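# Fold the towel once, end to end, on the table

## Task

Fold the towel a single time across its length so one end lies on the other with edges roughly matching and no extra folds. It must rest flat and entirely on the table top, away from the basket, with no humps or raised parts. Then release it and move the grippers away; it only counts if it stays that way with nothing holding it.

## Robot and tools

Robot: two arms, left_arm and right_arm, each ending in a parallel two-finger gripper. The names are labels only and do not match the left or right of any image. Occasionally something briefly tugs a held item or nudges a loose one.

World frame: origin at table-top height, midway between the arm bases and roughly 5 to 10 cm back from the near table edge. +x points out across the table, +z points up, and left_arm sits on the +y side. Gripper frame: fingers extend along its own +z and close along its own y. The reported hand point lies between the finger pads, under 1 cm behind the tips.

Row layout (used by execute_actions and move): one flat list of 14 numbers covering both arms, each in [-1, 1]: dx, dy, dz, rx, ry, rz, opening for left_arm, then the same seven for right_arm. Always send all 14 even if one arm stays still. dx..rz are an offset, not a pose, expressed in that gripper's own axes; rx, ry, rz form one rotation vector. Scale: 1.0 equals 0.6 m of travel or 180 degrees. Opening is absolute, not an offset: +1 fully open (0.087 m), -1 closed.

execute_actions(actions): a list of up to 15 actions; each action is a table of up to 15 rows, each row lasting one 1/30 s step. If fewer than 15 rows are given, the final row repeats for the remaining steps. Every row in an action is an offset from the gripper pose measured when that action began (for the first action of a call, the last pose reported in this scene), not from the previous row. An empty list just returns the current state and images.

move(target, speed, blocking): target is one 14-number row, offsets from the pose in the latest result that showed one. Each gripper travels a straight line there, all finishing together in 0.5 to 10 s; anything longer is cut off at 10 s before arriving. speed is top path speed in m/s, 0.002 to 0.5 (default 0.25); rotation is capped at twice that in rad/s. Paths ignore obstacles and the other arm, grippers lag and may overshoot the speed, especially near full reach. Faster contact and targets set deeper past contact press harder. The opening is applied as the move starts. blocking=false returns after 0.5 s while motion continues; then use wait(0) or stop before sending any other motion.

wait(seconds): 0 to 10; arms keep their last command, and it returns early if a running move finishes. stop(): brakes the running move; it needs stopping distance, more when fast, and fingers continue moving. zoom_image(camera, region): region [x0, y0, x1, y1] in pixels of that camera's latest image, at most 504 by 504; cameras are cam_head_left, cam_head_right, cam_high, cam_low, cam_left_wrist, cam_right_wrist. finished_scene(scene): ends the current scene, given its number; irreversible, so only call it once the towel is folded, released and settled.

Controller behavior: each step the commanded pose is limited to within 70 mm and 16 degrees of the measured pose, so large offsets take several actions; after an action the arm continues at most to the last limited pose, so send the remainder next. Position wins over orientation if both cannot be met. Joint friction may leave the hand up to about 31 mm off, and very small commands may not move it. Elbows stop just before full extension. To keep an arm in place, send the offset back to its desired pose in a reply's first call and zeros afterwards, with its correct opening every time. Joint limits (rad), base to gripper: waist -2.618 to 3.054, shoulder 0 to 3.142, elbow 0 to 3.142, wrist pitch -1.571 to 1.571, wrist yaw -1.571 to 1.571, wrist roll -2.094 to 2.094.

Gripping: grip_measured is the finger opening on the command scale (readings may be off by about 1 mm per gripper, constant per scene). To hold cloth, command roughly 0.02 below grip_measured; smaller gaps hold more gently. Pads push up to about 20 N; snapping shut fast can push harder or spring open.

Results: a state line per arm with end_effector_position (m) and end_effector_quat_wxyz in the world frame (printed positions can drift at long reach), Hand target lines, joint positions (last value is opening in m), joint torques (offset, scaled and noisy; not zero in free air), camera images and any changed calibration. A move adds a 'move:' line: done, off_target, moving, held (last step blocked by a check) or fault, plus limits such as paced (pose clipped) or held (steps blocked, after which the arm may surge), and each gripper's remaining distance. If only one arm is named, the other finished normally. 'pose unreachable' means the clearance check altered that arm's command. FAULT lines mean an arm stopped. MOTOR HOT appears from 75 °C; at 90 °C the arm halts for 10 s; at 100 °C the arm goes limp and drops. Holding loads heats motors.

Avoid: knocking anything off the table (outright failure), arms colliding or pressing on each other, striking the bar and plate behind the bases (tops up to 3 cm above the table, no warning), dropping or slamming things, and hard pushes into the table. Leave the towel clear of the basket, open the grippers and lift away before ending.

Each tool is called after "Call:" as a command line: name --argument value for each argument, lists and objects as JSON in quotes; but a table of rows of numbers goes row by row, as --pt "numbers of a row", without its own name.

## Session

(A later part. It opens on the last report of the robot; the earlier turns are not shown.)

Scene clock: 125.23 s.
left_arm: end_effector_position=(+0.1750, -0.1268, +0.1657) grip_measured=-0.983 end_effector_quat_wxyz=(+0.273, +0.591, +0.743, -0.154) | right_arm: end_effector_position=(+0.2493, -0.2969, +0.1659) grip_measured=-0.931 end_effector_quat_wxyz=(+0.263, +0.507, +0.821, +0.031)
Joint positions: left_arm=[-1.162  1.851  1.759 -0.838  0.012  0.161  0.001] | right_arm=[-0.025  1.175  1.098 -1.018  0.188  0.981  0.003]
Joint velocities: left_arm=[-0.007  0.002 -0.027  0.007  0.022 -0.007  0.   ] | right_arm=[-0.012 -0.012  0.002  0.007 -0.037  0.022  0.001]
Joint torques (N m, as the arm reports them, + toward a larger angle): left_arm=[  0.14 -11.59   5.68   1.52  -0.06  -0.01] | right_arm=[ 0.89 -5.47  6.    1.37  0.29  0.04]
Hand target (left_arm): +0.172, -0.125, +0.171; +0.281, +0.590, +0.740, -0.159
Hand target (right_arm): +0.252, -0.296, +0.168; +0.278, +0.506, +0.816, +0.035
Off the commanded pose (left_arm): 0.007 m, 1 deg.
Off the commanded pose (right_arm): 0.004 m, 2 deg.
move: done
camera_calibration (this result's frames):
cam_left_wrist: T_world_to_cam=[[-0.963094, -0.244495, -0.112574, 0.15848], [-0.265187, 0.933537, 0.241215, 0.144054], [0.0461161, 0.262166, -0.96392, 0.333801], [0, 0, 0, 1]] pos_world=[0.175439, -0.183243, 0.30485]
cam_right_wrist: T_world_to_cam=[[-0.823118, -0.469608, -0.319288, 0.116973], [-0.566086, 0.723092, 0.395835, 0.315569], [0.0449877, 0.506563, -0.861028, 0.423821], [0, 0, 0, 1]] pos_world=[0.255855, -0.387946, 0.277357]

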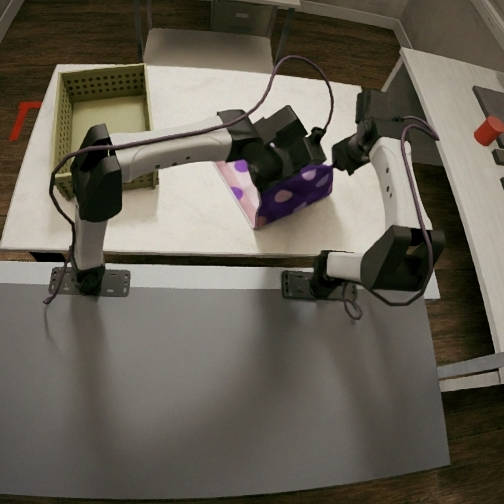

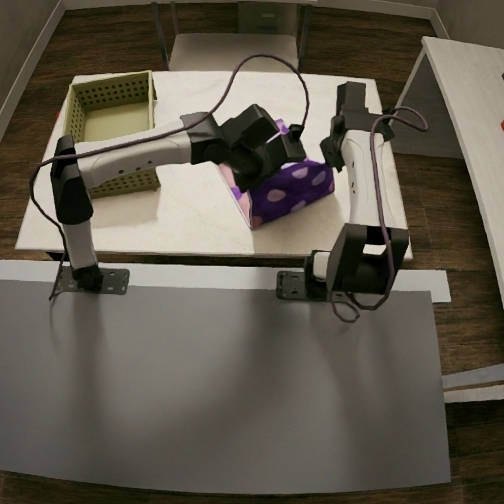

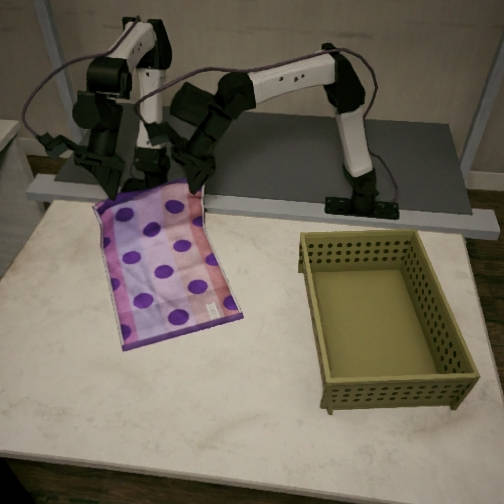

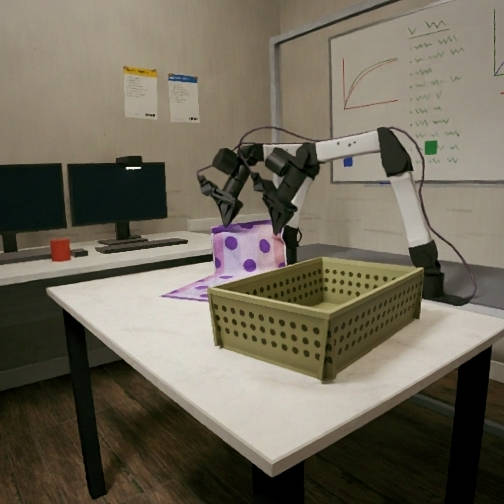

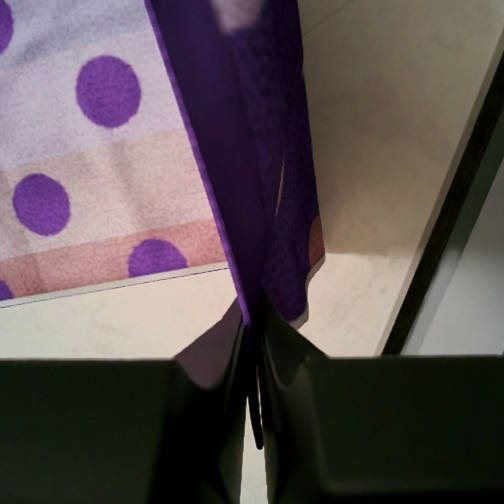

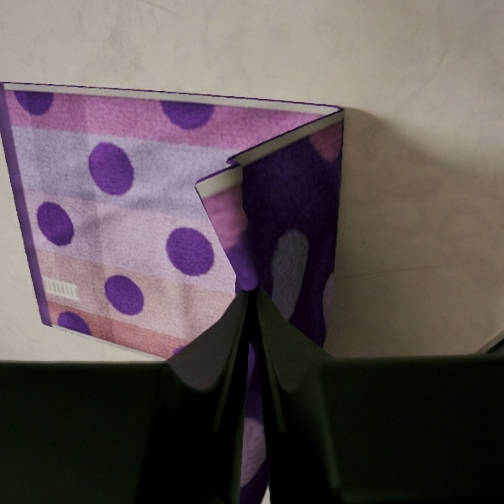

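Call:
move --target '[0.057,0.29,-0.01,0,0,0,-1,0.01,0.287,0.1,0,0,0,-1]' --speed 0.08

Scene clock: 128.97 s.
left_arm: end_effector_position=(+0.3329, -0.0515, +0.1651) grip_measured=-0.983 end_effector_quat_wxyz=(+0.276, +0.591, +0.743, -0.149) | right_arm: end_effector_position=(+0.4105, -0.2232, +0.1665) grip_measured=-0.931 end_effector_quat_wxyz=(+0.256, +0.505, +0.824, +0.035)
Joint positions: left_arm=[-0.734  1.986  1.941 -0.93   0.25   0.513  0.001] | right_arm=[ 0.202  1.825  1.69  -1.016  0.269  1.19   0.003]
Joint velocities: left_arm=[ 0.007 -0.007 -0.002 -0.037  0.007 -0.037 -0.   ] | right_arm=[-0.017 -0.007 -0.002 -0.051 -0.022  0.051 -0.   ]
Joint torques (N m, as the arm reports them, + toward a larger angle): left_arm=[ 0.8  -9.89  8.95  1.16  0.11  0.06] | right_arm=[ 0.63 -9.48  9.27  0.98  0.48  0.03]
Hand target (left_arm): +0.335, -0.052, +0.167; +0.275, +0.592, +0.742, -0.151
Hand target (right_arm): +0.415, -0.222, +0.168; +0.263, +0.506, +0.821, +0.030
Off the commanded pose (left_arm): 0.004 m, 1 deg.
Off the commanded pose (right_arm): 0.005 m, 1 deg.
move: done
camera_calibration (this result's frames):
cam_left_wrist: T_world_to_cam=[[-0.960419, -0.249459, -0.123955, 0.329686], [-0.273106, 0.930866, 0.242697, 0.118058], [0.0548424, 0.266944, -0.96215, 0.303318], [0, 0, 0, 1]] pos_world=[0.332245, -0.108622, 0.304051]
cam_right_wrist: T_world_to_cam=[[-0.821628, -0.472901, -0.318263, 0.282952], [-0.569104, 0.712238, 0.410898, 0.349578], [0.0323647, 0.518731, -0.854325, 0.386529], [0, 0, 0, 1]] pos_world=[0.418918, -0.315678, 0.276633]

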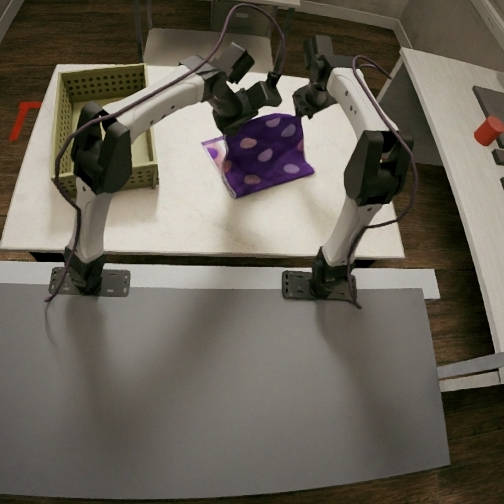

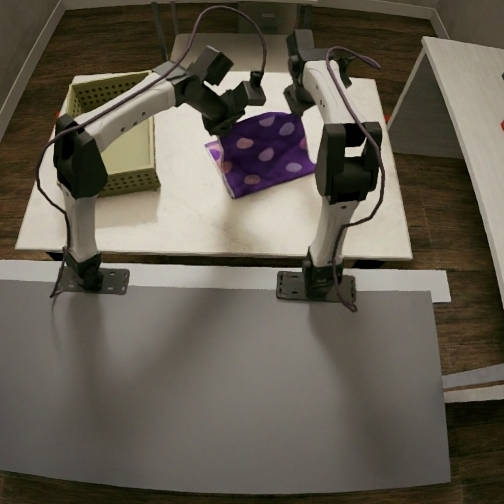

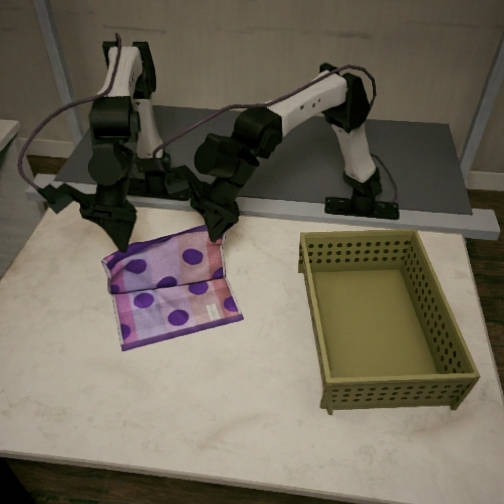

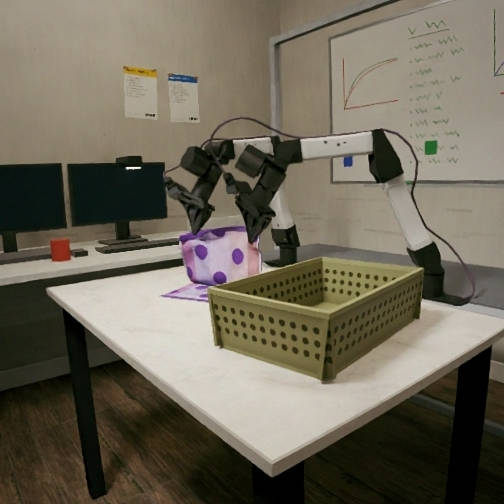

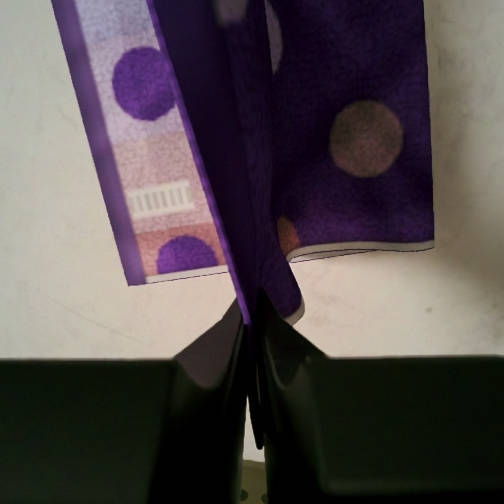

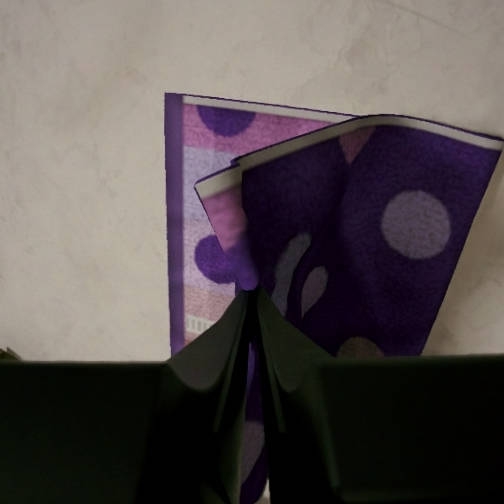

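Call:
move --target '[0.113,0.152,0.155,0,0,0,-1,0.057,0.085,0.233,0,0,0,-1]' --speed 0.07

Scene clock: 132.07 s.
left_arm: end_effector_position=(+0.4250, -0.0263, +0.0574) grip_measured=-0.983 end_effector_quat_wxyz=(+0.271, +0.593, +0.744, -0.149) | right_arm: end_effector_position=(+0.4925, -0.2002, +0.0460) grip_measured=-0.931 end_effector_quat_wxyz=(+0.239, +0.503, +0.830, +0.028)
Joint positions: left_arm=[-0.563  2.245  1.922 -0.708  0.343  0.668  0.001] | right_arm=[ 0.221  2.219  1.786 -0.759  0.266  1.205  0.003]
Joint velocities: left_arm=[ 0.002  0.002  0.002 -0.007  0.051  0.051  0.   ] | right_arm=[ 0.027 -0.022  0.012 -0.037 -0.022  0.007  0.   ]
Joint torques (N m, as the arm reports them, + toward a larger angle): left_arm=[  1.07 -11.69   9.21   1.23   0.14   0.07] | right_arm=[  0.29 -13.49   9.12   1.15   0.38   0.03]
Hand target (left_arm): +0.433, -0.025, +0.060; +0.277, +0.591, +0.743, -0.147
Hand target (right_arm): +0.504, -0.198, +0.050; +0.256, +0.505, +0.824, +0.035
Off the commanded pose (left_arm): 0.008 m, 1 deg.
Off the commanded pose (right_arm): 0.012 m, 2 deg.
move: off_target (right_arm)
camera_calibration (this result's frames):
cam_left_wrist: T_world_to_cam=[[-0.962488, -0.244251, -0.118147, 0.411695], [-0.266983, 0.930168, 0.252008, 0.142739], [0.0483435, 0.274098, -0.960486, 0.190787], [0, 0, 0, 1]] pos_world=[0.425138, -0.0845089, 0.195918]
cam_right_wrist: T_world_to_cam=[[-0.829879, -0.477645, -0.288367, 0.324611], [-0.557933, 0.707356, 0.434004, 0.421879], [-0.0033212, 0.52106, -0.853513, 0.287047], [0, 0, 0, 1]] pos_world=[0.505721, -0.292939, 0.155509]

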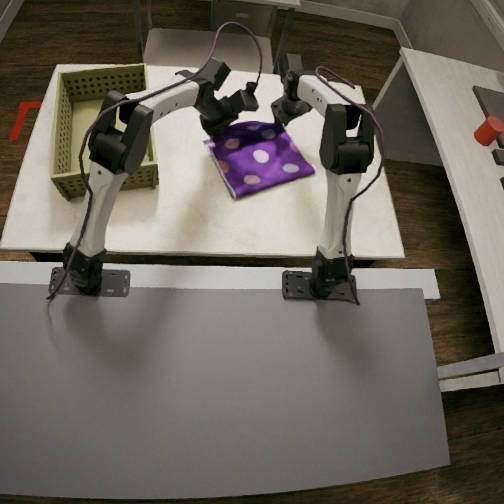

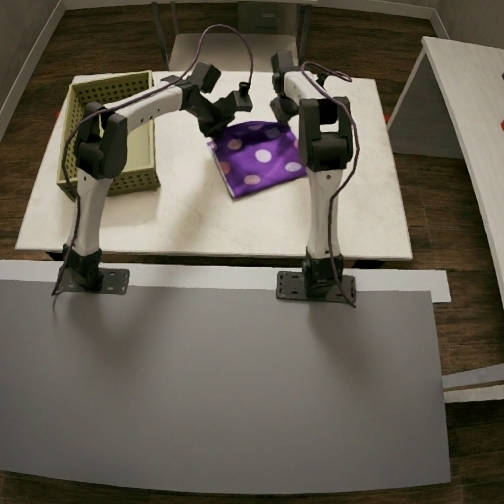

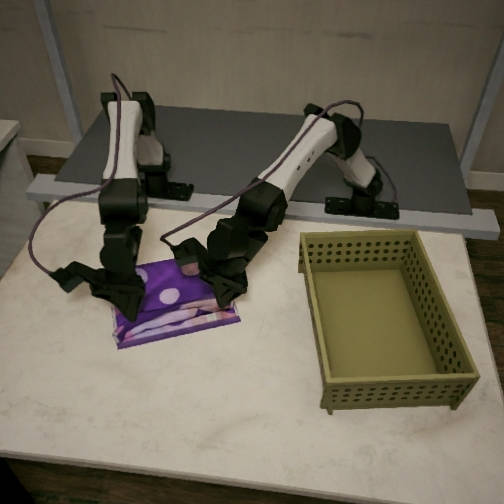

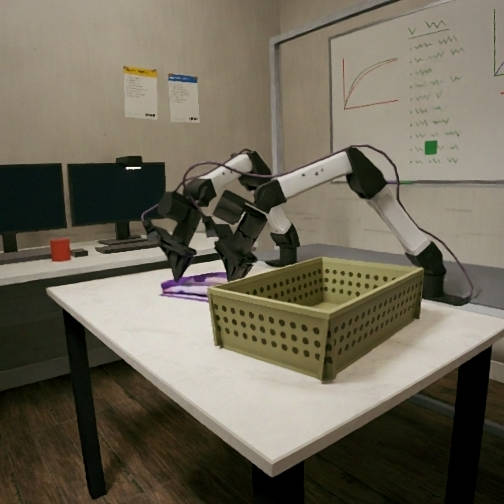

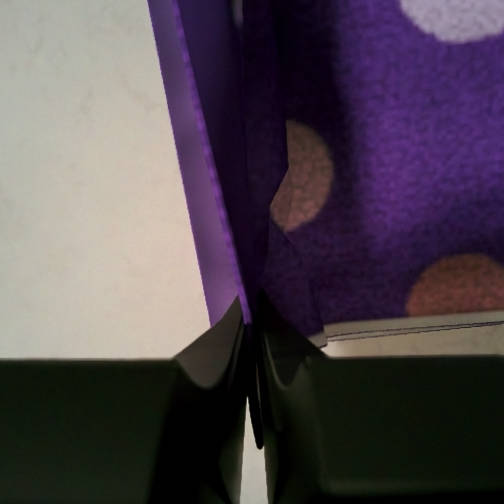

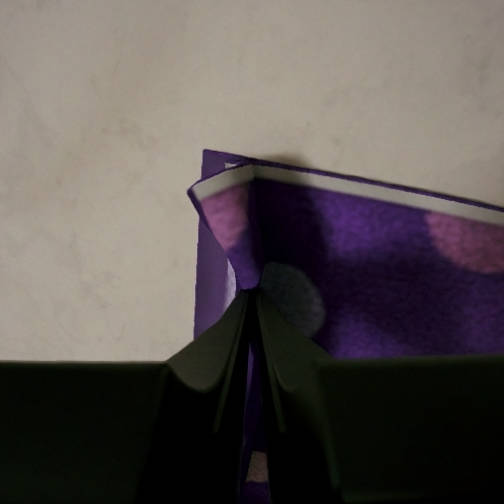

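Call:
move --target '[-0.01,0.05,-0.02,0,0,0,-1,-0.01,0.05,-0.01,0,0,0,-1]' --speed 0.05

Call:
move --target '[0,0.02,0,0,0,0,0,0,0.02,0,0,0,0,0]' --speed 0.05

Call:
move --target '[-0.05,-0.05,-0.22,0,0,0,0,-0.15,-0.05,-0.22,0,0,0,0]' --speed 0.15

Scene clock: 133.77 s.
left_arm: end_effector_position=(+0.4470, -0.0191, +0.0712) grip_measured=-0.983 end_effector_quat_wxyz=(+0.270, +0.594, +0.743, -0.147) | right_arm: end_effector_position=(+0.5141, -0.1928, +0.0635) grip_measured=-0.931 end_effector_quat_wxyz=(+0.237, +0.502, +0.831, +0.030)
Joint positions: left_arm=[-0.527  2.322  2.109 -0.831  0.36   0.705  0.001] | right_arm=[ 0.226  2.313  2.012 -0.893  0.261  1.209  0.003]
Joint velocities: left_arm=[-0.017  0.007  0.012  0.007  0.007  0.022 -0.   ] | right_arm=[ 0.002 -0.007 -0.007 -0.066 -0.081  0.022 -0.001]
Joint torques (N m, as the arm reports them, + toward a larger angle): left_arm=[  1.1  -12.33   8.98   1.07   0.23   0.07] | right_arm=[  0.57 -14.12   9.25   0.9    0.33   0.04]
Hand target (left_arm): +0.451, -0.017, +0.074; +0.271, +0.593, +0.744, -0.148
Hand target (right_arm): +0.517, -0.189, +0.063; +0.239, +0.503, +0.830, +0.028
Off the commanded pose (left_arm): 0.006 m, 0 deg.
Off the commanded pose (right_arm): 0.005 m, 0 deg.
move: done
camera_calibration (this result's frames):
cam_left_wrist: T_world_to_cam=[[-0.962889, -0.241888, -0.119728, 0.436639], [-0.265306, 0.929755, 0.255282, 0.137477], [0.0495678, 0.277573, -0.959425, 0.200452], [0, 0, 0, 1]] pos_world=[0.446973, -0.0778426, 0.209501]
cam_right_wrist: T_world_to_cam=[[-0.828984, -0.478664, -0.289252, 0.350441], [-0.55923, 0.703069, 0.439266, 0.42059], [-0.00689665, 0.525903, -0.850517, 0.300764], [0, 0, 0, 1]] pos_world=[0.527791, -0.286133, 0.172419]

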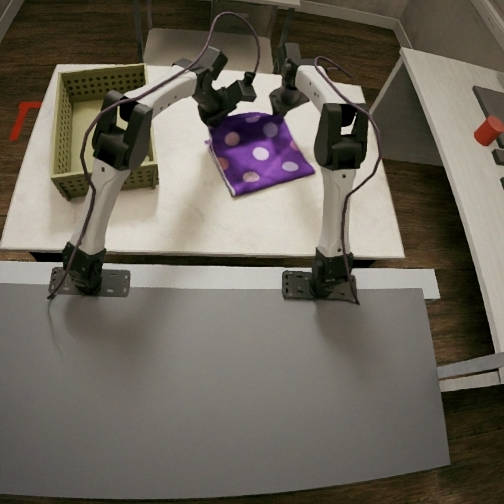

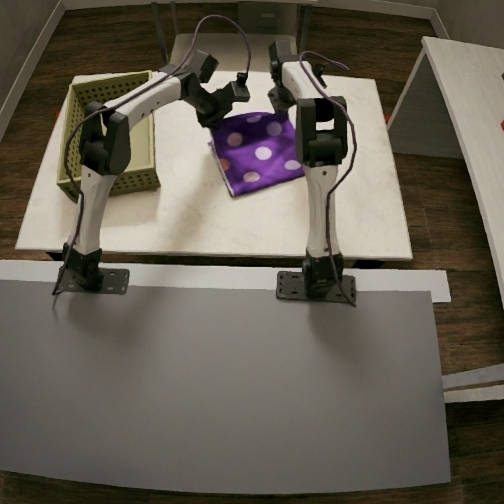

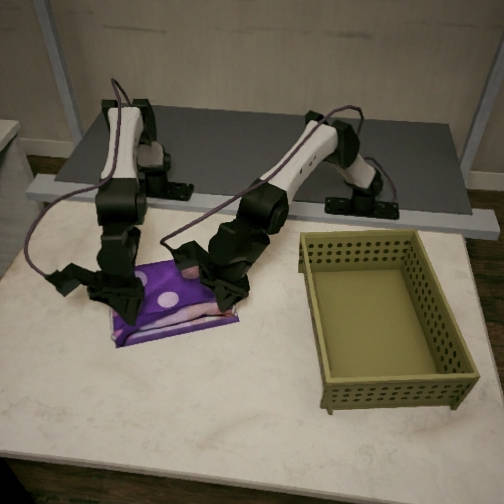

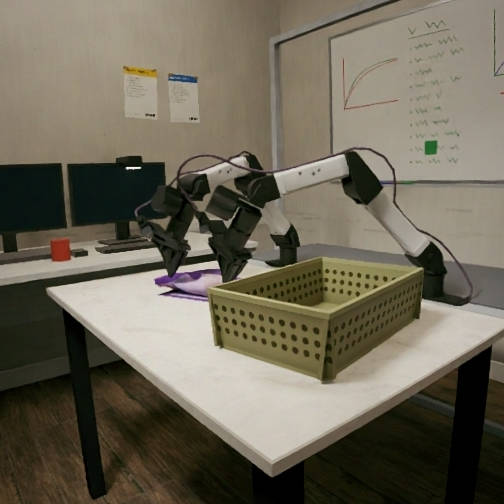

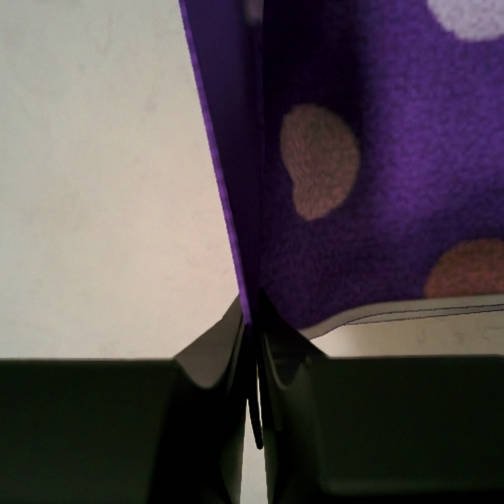

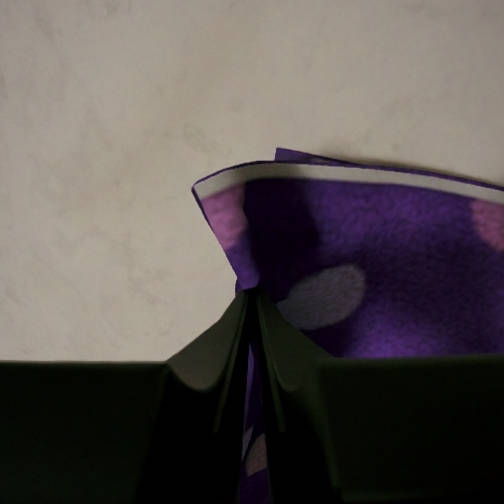

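Scene clock: 134.67 s.
left_arm: end_effector_position=(+0.4540, -0.0168, +0.0706) grip_measured=+0.000 end_effector_quat_wxyz=(+0.267, +0.595, +0.744, -0.145) | right_arm: end_effector_position=(+0.5212, -0.1915, +0.0674) grip_measured=+0.000 end_effector_quat_wxyz=(+0.236, +0.502, +0.832, +0.029)
Joint positions: left_arm=[-0.517  2.355  2.165 -0.864  0.36   0.716  0.044] | right_arm=[ 0.226  2.354  2.097 -0.941  0.261  1.209  0.044]
Joint velocities: left_arm=[ 0.007 -0.007  0.022 -0.037 -0.037  0.007  0.   ] | right_arm=[ 0.012 -0.022  0.002  0.066 -0.007  0.066  0.   ]
Joint torques (N m, as the arm reports them, + toward a larger angle): left_arm=[  1.07 -12.32   9.13   1.13   0.21   0.08] | right_arm=[  0.54 -14.55   9.29   0.9    0.25   0.03]
Hand target (left_arm): +0.458, -0.016, +0.072; +0.270, +0.594, +0.743, -0.147
Hand target (right_arm): +0.524, -0.187, +0.067; +0.237, +0.502, +0.831, +0.030
Off the commanded pose (left_arm): 0.005 m, 0 deg.
Off the commanded pose (right_arm): 0.005 m, 0 deg.
move: done
camera_calibration (this result's frames):
cam_left_wrist: T_world_to_cam=[[-0.962798, -0.241998, -0.120238, 0.44385], [-0.265877, 0.927844, 0.261563, 0.137112], [0.0482648, 0.283801, -0.957668, 0.199431], [0, 0, 0, 1]] pos_world=[0.454168, -0.0764061, 0.208493]
cam_right_wrist: T_world_to_cam=[[-0.829851, -0.478814, -0.286504, 0.358369], [-0.557905, 0.703308, 0.440568, 0.421269], [-0.00944968, 0.525448, -0.850774, 0.304689], [0, 0, 0, 1]] pos_world=[0.5353, -0.284788, 0.176298]

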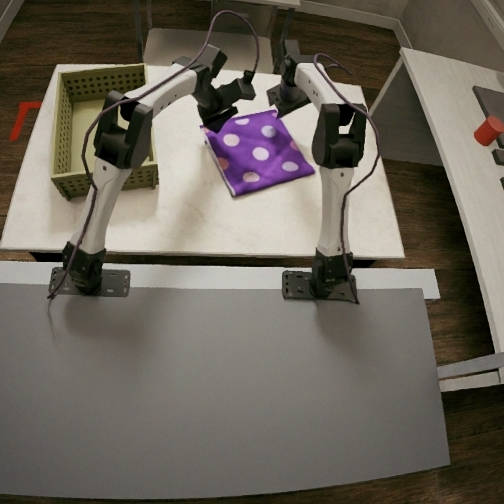

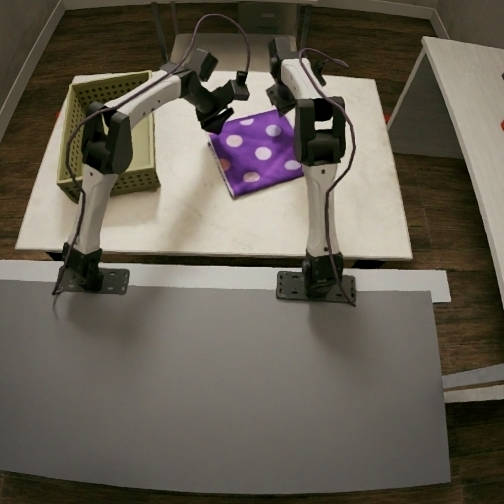

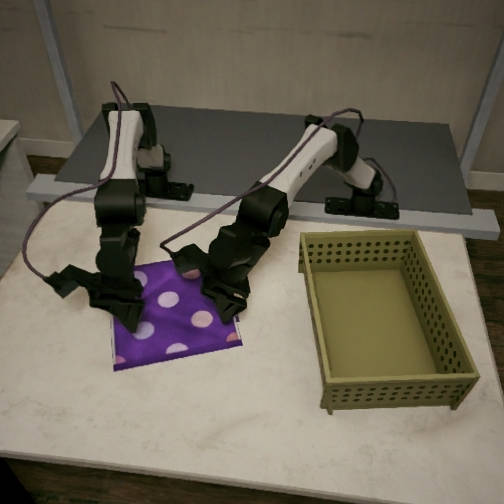

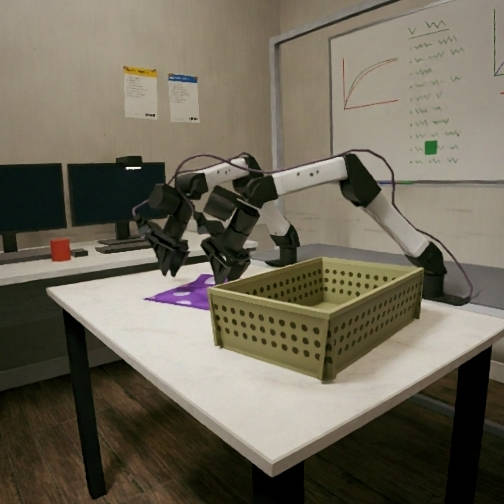

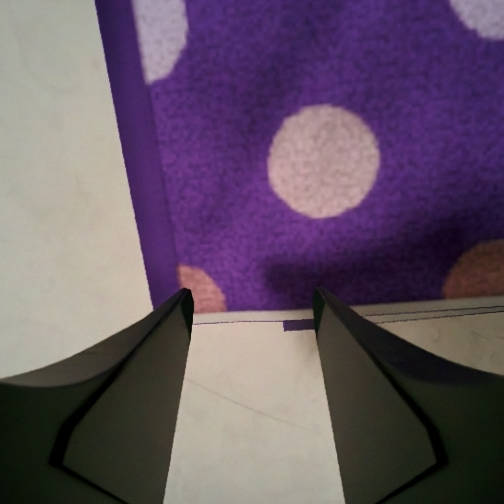

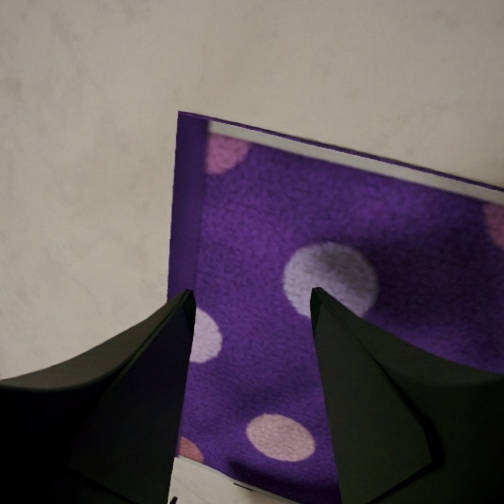

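Scene clock: 136.47 s.
left_arm: end_effector_position=(+0.3965, +0.0196, +0.1806) grip_measured=+0.000 end_effector_quat_wxyz=(+0.256, +0.596, +0.748, -0.145) | right_arm: end_effector_position=(+0.4730, -0.2546, +0.2086) grip_measured=+0.000 end_effector_quat_wxyz=(+0.237, +0.505, +0.830, +0.028)
Joint positions: left_arm=[-0.512  2.131  2.25  -1.199  0.36   0.724  0.044] | right_arm=[ 0.103  2.228  2.465 -1.405  0.218  1.097  0.044]
Joint velocities: left_arm=[ 0.012 -0.012  0.002 -0.051 -0.007 -0.037  0.001] | right_arm=[-0.007 -0.017 -0.007 -0.022 -0.037 -0.051 -0.001]
Joint torques (N m, as the arm reports them, + toward a larger angle): left_arm=[  0.99 -11.96   8.33   1.03   0.19   0.05] | right_arm=[ -0.82 -12.79   8.36   0.95   0.1   -0.16]
Hand target (left_arm): +0.399, +0.022, +0.192; +0.267, +0.595, +0.744, -0.145
Hand target (right_arm): +0.475, -0.257, +0.208; +0.236, +0.502, +0.831, +0.030
Off the commanded pose (left_arm): 0.012 m, 1 deg.
Off the commanded pose (right_arm): 0.004 m, 0 deg.
move: off_target (left_arm)
camera_calibration (this result's frames):
cam_left_wrist: T_world_to_cam=[[-0.965161, -0.239335, -0.105747, 0.408806], [-0.259875, 0.923892, 0.280873, 0.0535092], [0.0304757, 0.298568, -0.953902, 0.303263], [0, 0, 0, 1]] pos_world=[0.399227, -0.0421398, 0.317483]
cam_right_wrist: T_world_to_cam=[[-0.831973, -0.473934, -0.288456, 0.331238], [-0.554803, 0.707219, 0.438217, 0.376476], [-0.00368459, 0.524621, -0.851328, 0.454691], [0, 0, 0, 1]] pos_world=[0.486126, -0.347807, 0.31766]

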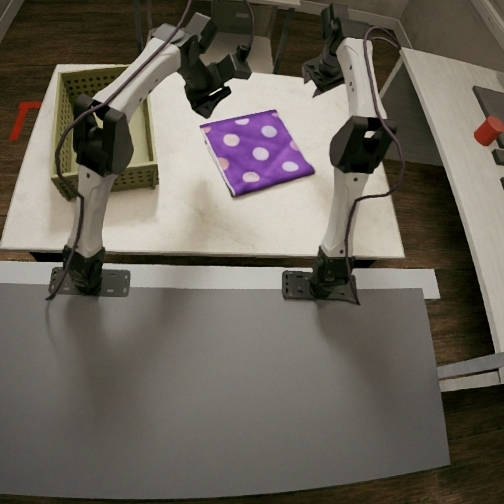

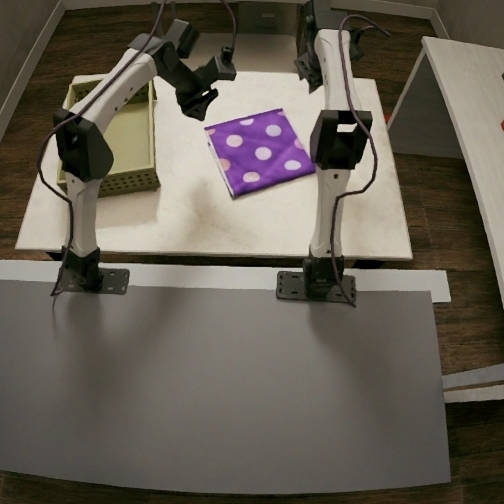

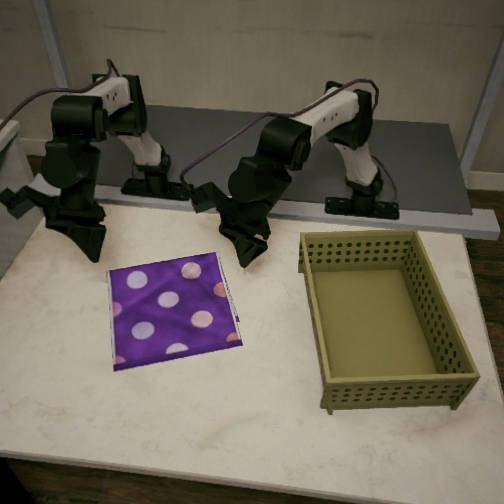

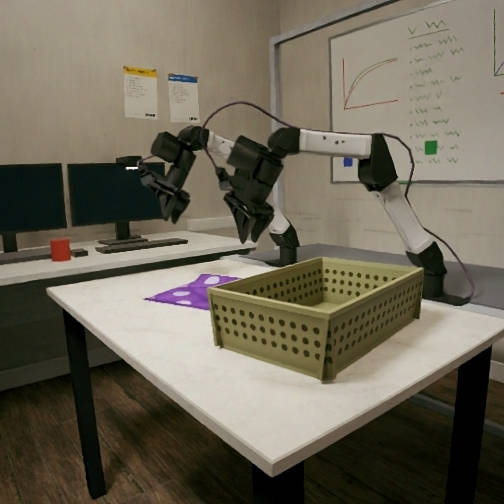

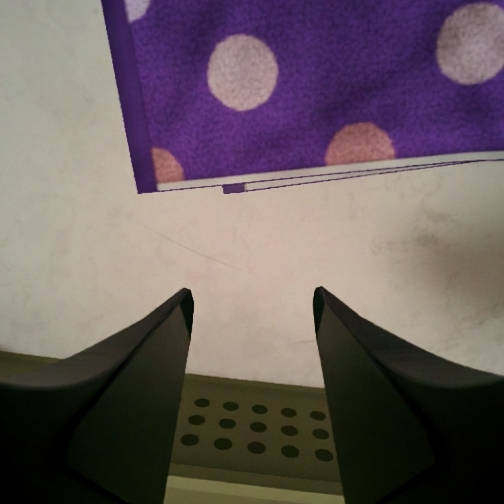

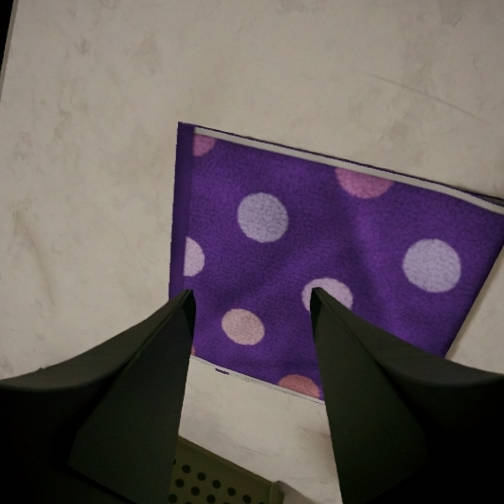

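Call:
execute_actions --actions '[]'

Scene clock: 137.87 s.
left_arm: end_effector_position=(+0.3963, +0.0197, +0.1805) grip_measured=+0.000 end_effector_quat_wxyz=(+0.255, +0.596, +0.748, -0.145) | right_arm: end_effector_position=(+0.4724, -0.2545, +0.2085) grip_measured=+0.000 end_effector_quat_wxyz=(+0.236, +0.504, +0.830, +0.028)
Joint positions: left_arm=[-0.512  2.131  2.25  -1.2    0.36   0.724  0.044] | right_arm=[ 0.103  2.228  2.465 -1.408  0.218  1.097  0.044]
Joint velocities: left_arm=[-0.002 -0.012 -0.007 -0.037 -0.095 -0.037 -0.   ] | right_arm=[-0.022  0.012 -0.002  0.007  0.022  0.051 -0.001]
Joint torques (N m, as the arm reports them, + toward a larger angle): left_arm=[  0.99 -12.08   8.42   1.04   0.2    0.04] | right_arm=[ -0.83 -12.79   8.36   0.95   0.1   -0.16]
Hand target (left_arm): +0.398, +0.022, +0.192; +0.267, +0.595, +0.744, -0.145
Hand target (right_arm): +0.475, -0.257, +0.208; +0.236, +0.502, +0.831, +0.030
Off the commanded pose (left_arm): 0.013 m, 1 deg.
Off the commanded pose (right_arm): 0.005 m, 0 deg.
camera_calibration (this result's frames):
cam_left_wrist: T_world_to_cam=[[-0.965263, -0.239284, -0.10493, 0.408497], [-0.259606, 0.923727, 0.281662, 0.0531076], [0.0295298, 0.299118, -0.953759, 0.30347], [0, 0, 0, 1]] pos_world=[0.399133, -0.0420835, 0.317342]
cam_right_wrist: T_world_to_cam=[[-0.832309, -0.474329, -0.286834, 0.330518], [-0.554283, 0.706904, 0.439382, 0.375637], [-0.00564773, 0.524689, -0.851275, 0.455527], [0, 0, 0, 1]] pos_world=[0.485875, -0.347775, 0.317535]

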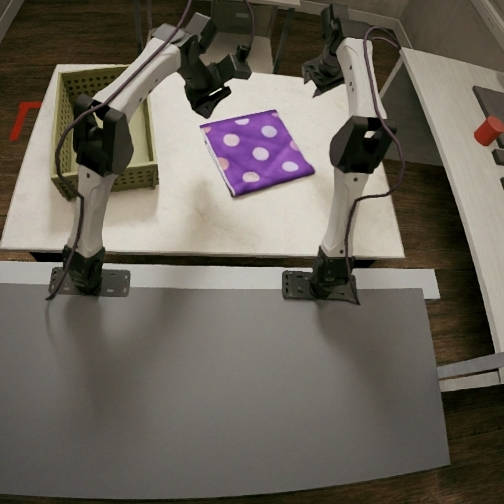

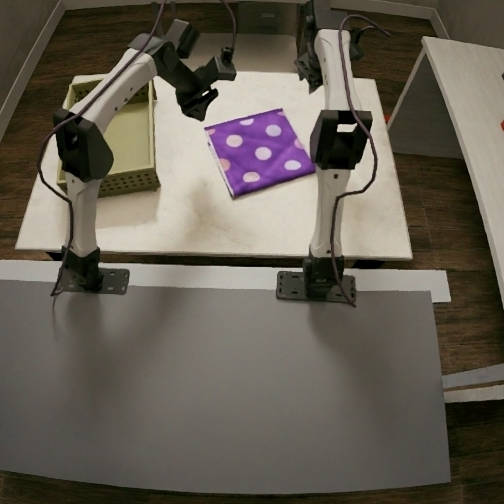

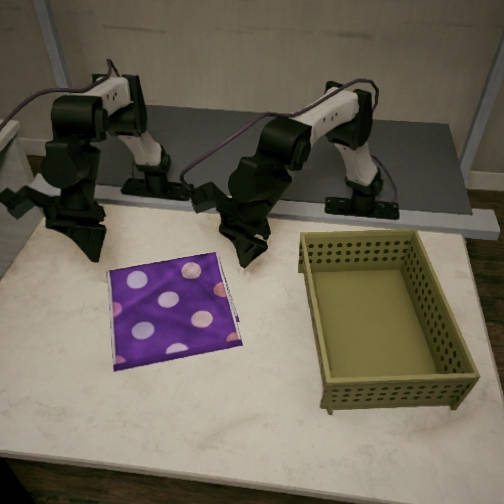

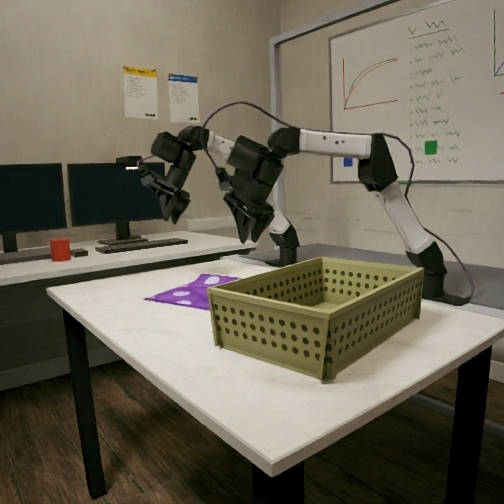

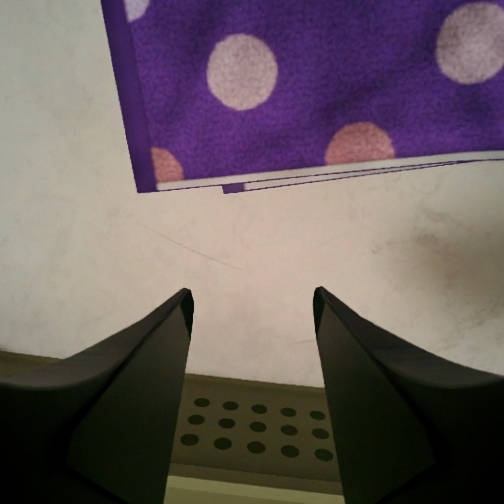

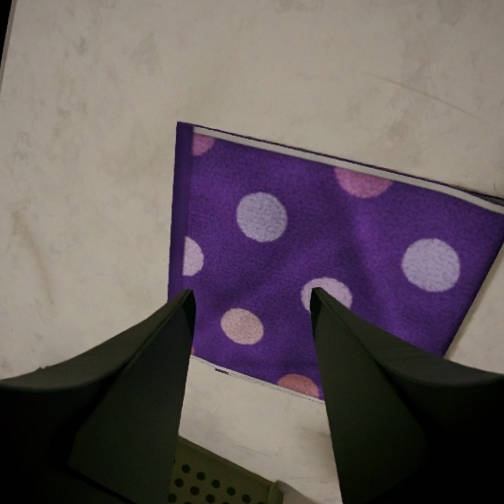

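Call:
move --target '[0.062,-0.042,0.27,0,0,0,-1,0.198,-0.048,0.275,0,0,0,-1]' --speed 0.12

Call:
move --target '[-0.012,-0.164,0.015,0,0,0,-1,0.010,-0.160,-0.040,0,0,0,-1]' --speed 0.08

Scene clock: 141.70 s.
left_arm: end_effector_position=(+0.4040, -0.0426, +0.0330) grip_measured=-1.000 end_effector_quat_wxyz=(+0.261, +0.596, +0.744, -0.150) | right_arm: end_effector_position=(+0.4721, -0.2033, +0.0164) grip_measured=-0.980 end_effector_quat_wxyz=(+0.231, +0.504, +0.832, +0.029)
Joint positions: left_arm=[-0.616  2.24   1.821 -0.618  0.321  0.628  0.   ] | right_arm=[ 0.217  2.175  1.598 -0.628  0.252  1.205  0.001]
Joint velocities: left_arm=[-0.022 -0.002 -0.002  0.081  0.066  0.022  0.   ] | right_arm=[ 0.007  0.002 -0.012  0.081  0.007 -0.051 -0.001]
Joint torques (N m, as the arm reports them, + toward a larger angle): left_arm=[ -0.08 -11.9    5.45   1.32   0.    -0.04] | right_arm=[  0.76 -13.14   5.93   1.14   0.38   0.05]
Hand target (left_arm): +0.401, -0.041, +0.024; +0.255, +0.596, +0.748, -0.146
Hand target (right_arm): +0.473, -0.200, +0.010; +0.236, +0.504, +0.830, +0.027
Off the commanded pose (left_arm): 0.011 m, 1 deg.
Off the commanded pose (right_arm): 0.007 m, 1 deg.
move: off_target (left_arm)
camera_calibration (this result's frames):
cam_left_wrist: T_world_to_cam=[[-0.966185, -0.23504, -0.106031, 0.386141], [-0.255315, 0.929573, 0.265909, 0.153251], [0.0360646, 0.283989, -0.958149, 0.178073], [0, 0, 0, 1]] pos_world=[0.405789, -0.10227, 0.170813]
cam_right_wrist: T_world_to_cam=[[-0.833226, -0.475306, -0.282522, 0.299579], [-0.552722, 0.701866, 0.449313, 0.421676], [-0.0152689, 0.530535, -0.847525, 0.270755], [0, 0, 0, 1]] pos_world=[0.486821, -0.297214, 0.124645]

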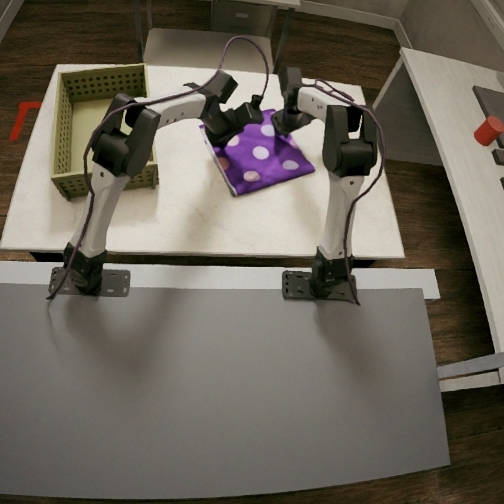

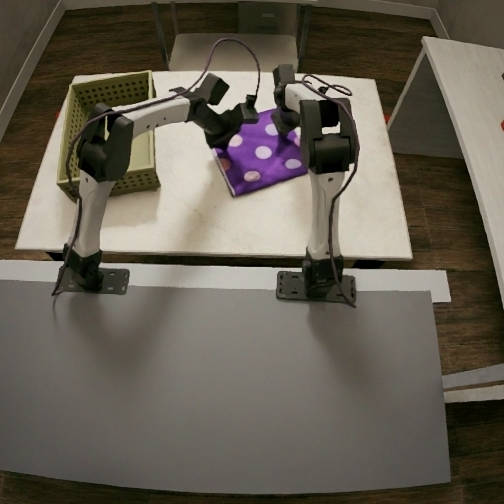

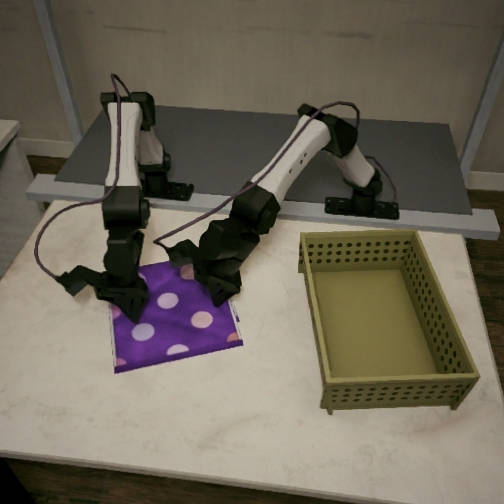

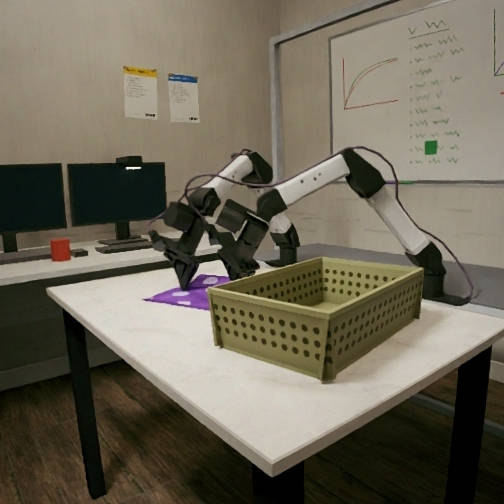

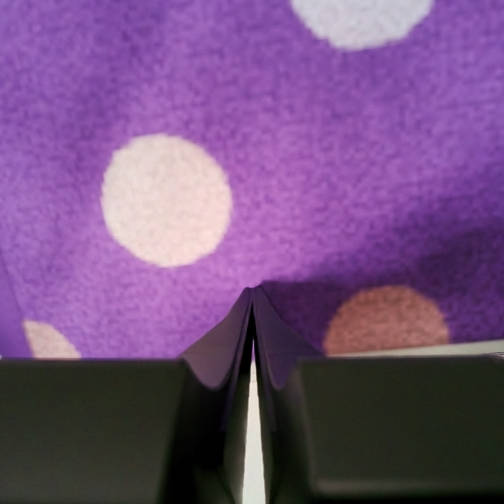

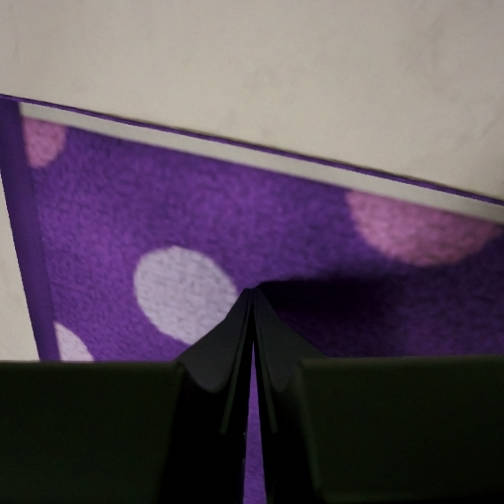

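Scene clock: 143.30 s.
left_arm: end_effector_position=(+0.3203, -0.0831, +0.0289) grip_measured=-1.000 end_effector_quat_wxyz=(+0.272, +0.597, +0.739, -0.154) | right_arm: end_effector_position=(+0.3894, -0.2367, +0.0129) grip_measured=-0.980 end_effector_quat_wxyz=(+0.241, +0.507, +0.827, +0.034)
Joint positions: left_arm=[-0.805  2.076  1.528 -0.421  0.226  0.464  0.   ] | right_arm=[ 0.165  1.856  1.111 -0.425  0.24   1.163  0.001]
Joint velocities: left_arm=[-0.007  0.007 -0.002 -0.095  0.007 -0.066  0.   ] | right_arm=[ 0.007  0.017  0.007  0.007  0.037 -0.037  0.001]
Joint torques (N m, as the arm reports them, + toward a larger angle): left_arm=[ -0.12 -11.58   4.5    1.38   0.02  -0.08] | right_arm=[ -0.99 -11.39   4.47   0.98   0.06  -0.21]
Hand target (left_arm): +0.312, -0.078, +0.021; +0.261, +0.596, +0.744, -0.152
Hand target (right_arm): +0.380, -0.240, +0.008; +0.231, +0.504, +0.832, +0.029
Off the commanded pose (left_arm): 0.013 m, 1 deg.
Off the commanded pose (right_arm): 0.011 m, 1 deg.
move: off_target (left_arm, right_arm)
camera_calibration (this result's frames):
cam_left_wrist: T_world_to_cam=[[-0.96588, -0.232192, -0.114724, 0.295704], [-0.253971, 0.935939, 0.24396, 0.171354], [0.0507292, 0.264773, -0.962976, 0.182515], [0, 0, 0, 1]] pos_world=[0.319875, -0.140041, 0.167879]
cam_right_wrist: T_world_to_cam=[[-0.830692, -0.467624, -0.302123, 0.214939], [-0.55664, 0.707463, 0.435485, 0.404037], [0.0100978, 0.529928, -0.847983, 0.274282], [0, 0, 0, 1]] pos_world=[0.400682, -0.33068, 0.121572]

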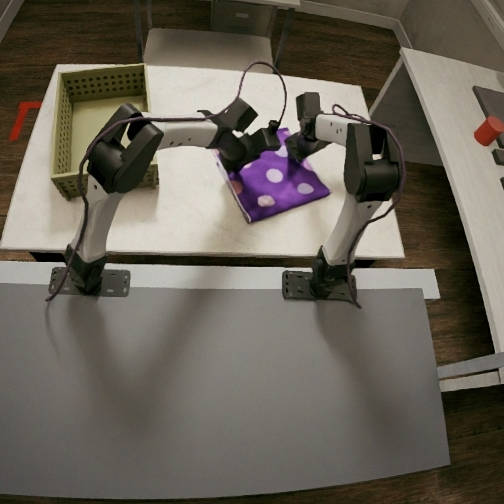

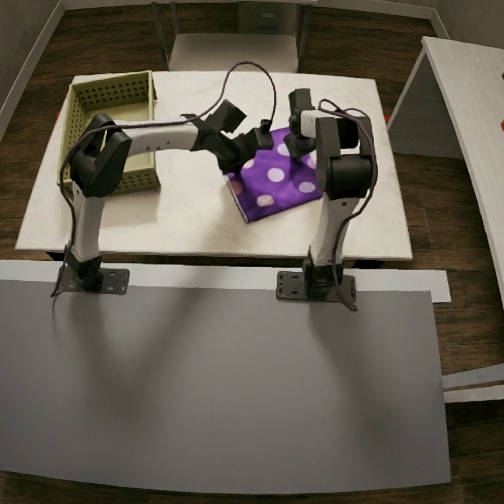

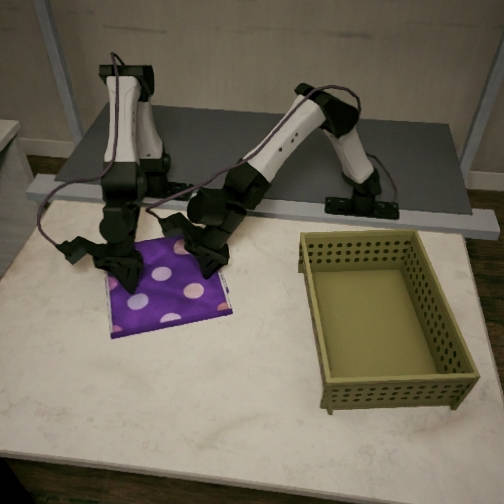

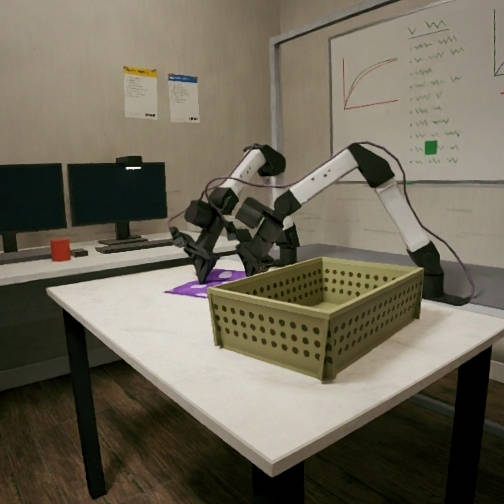

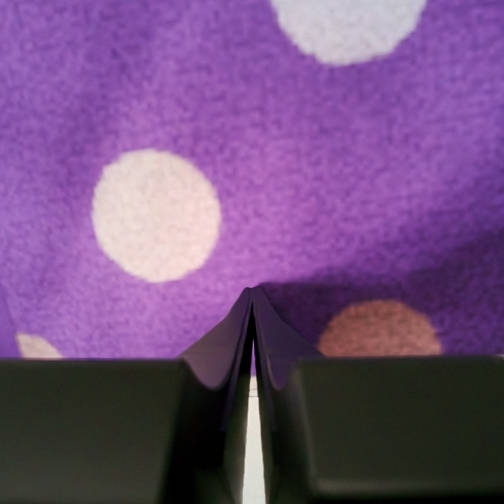

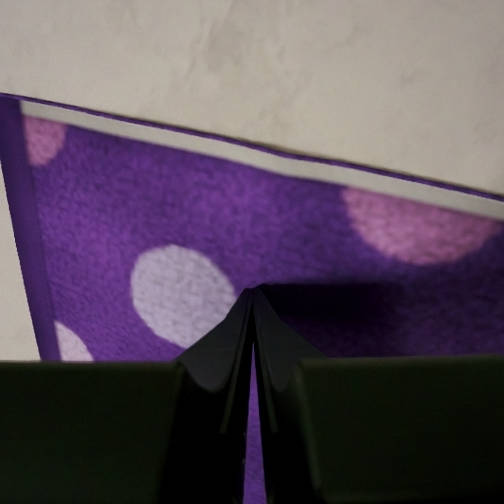

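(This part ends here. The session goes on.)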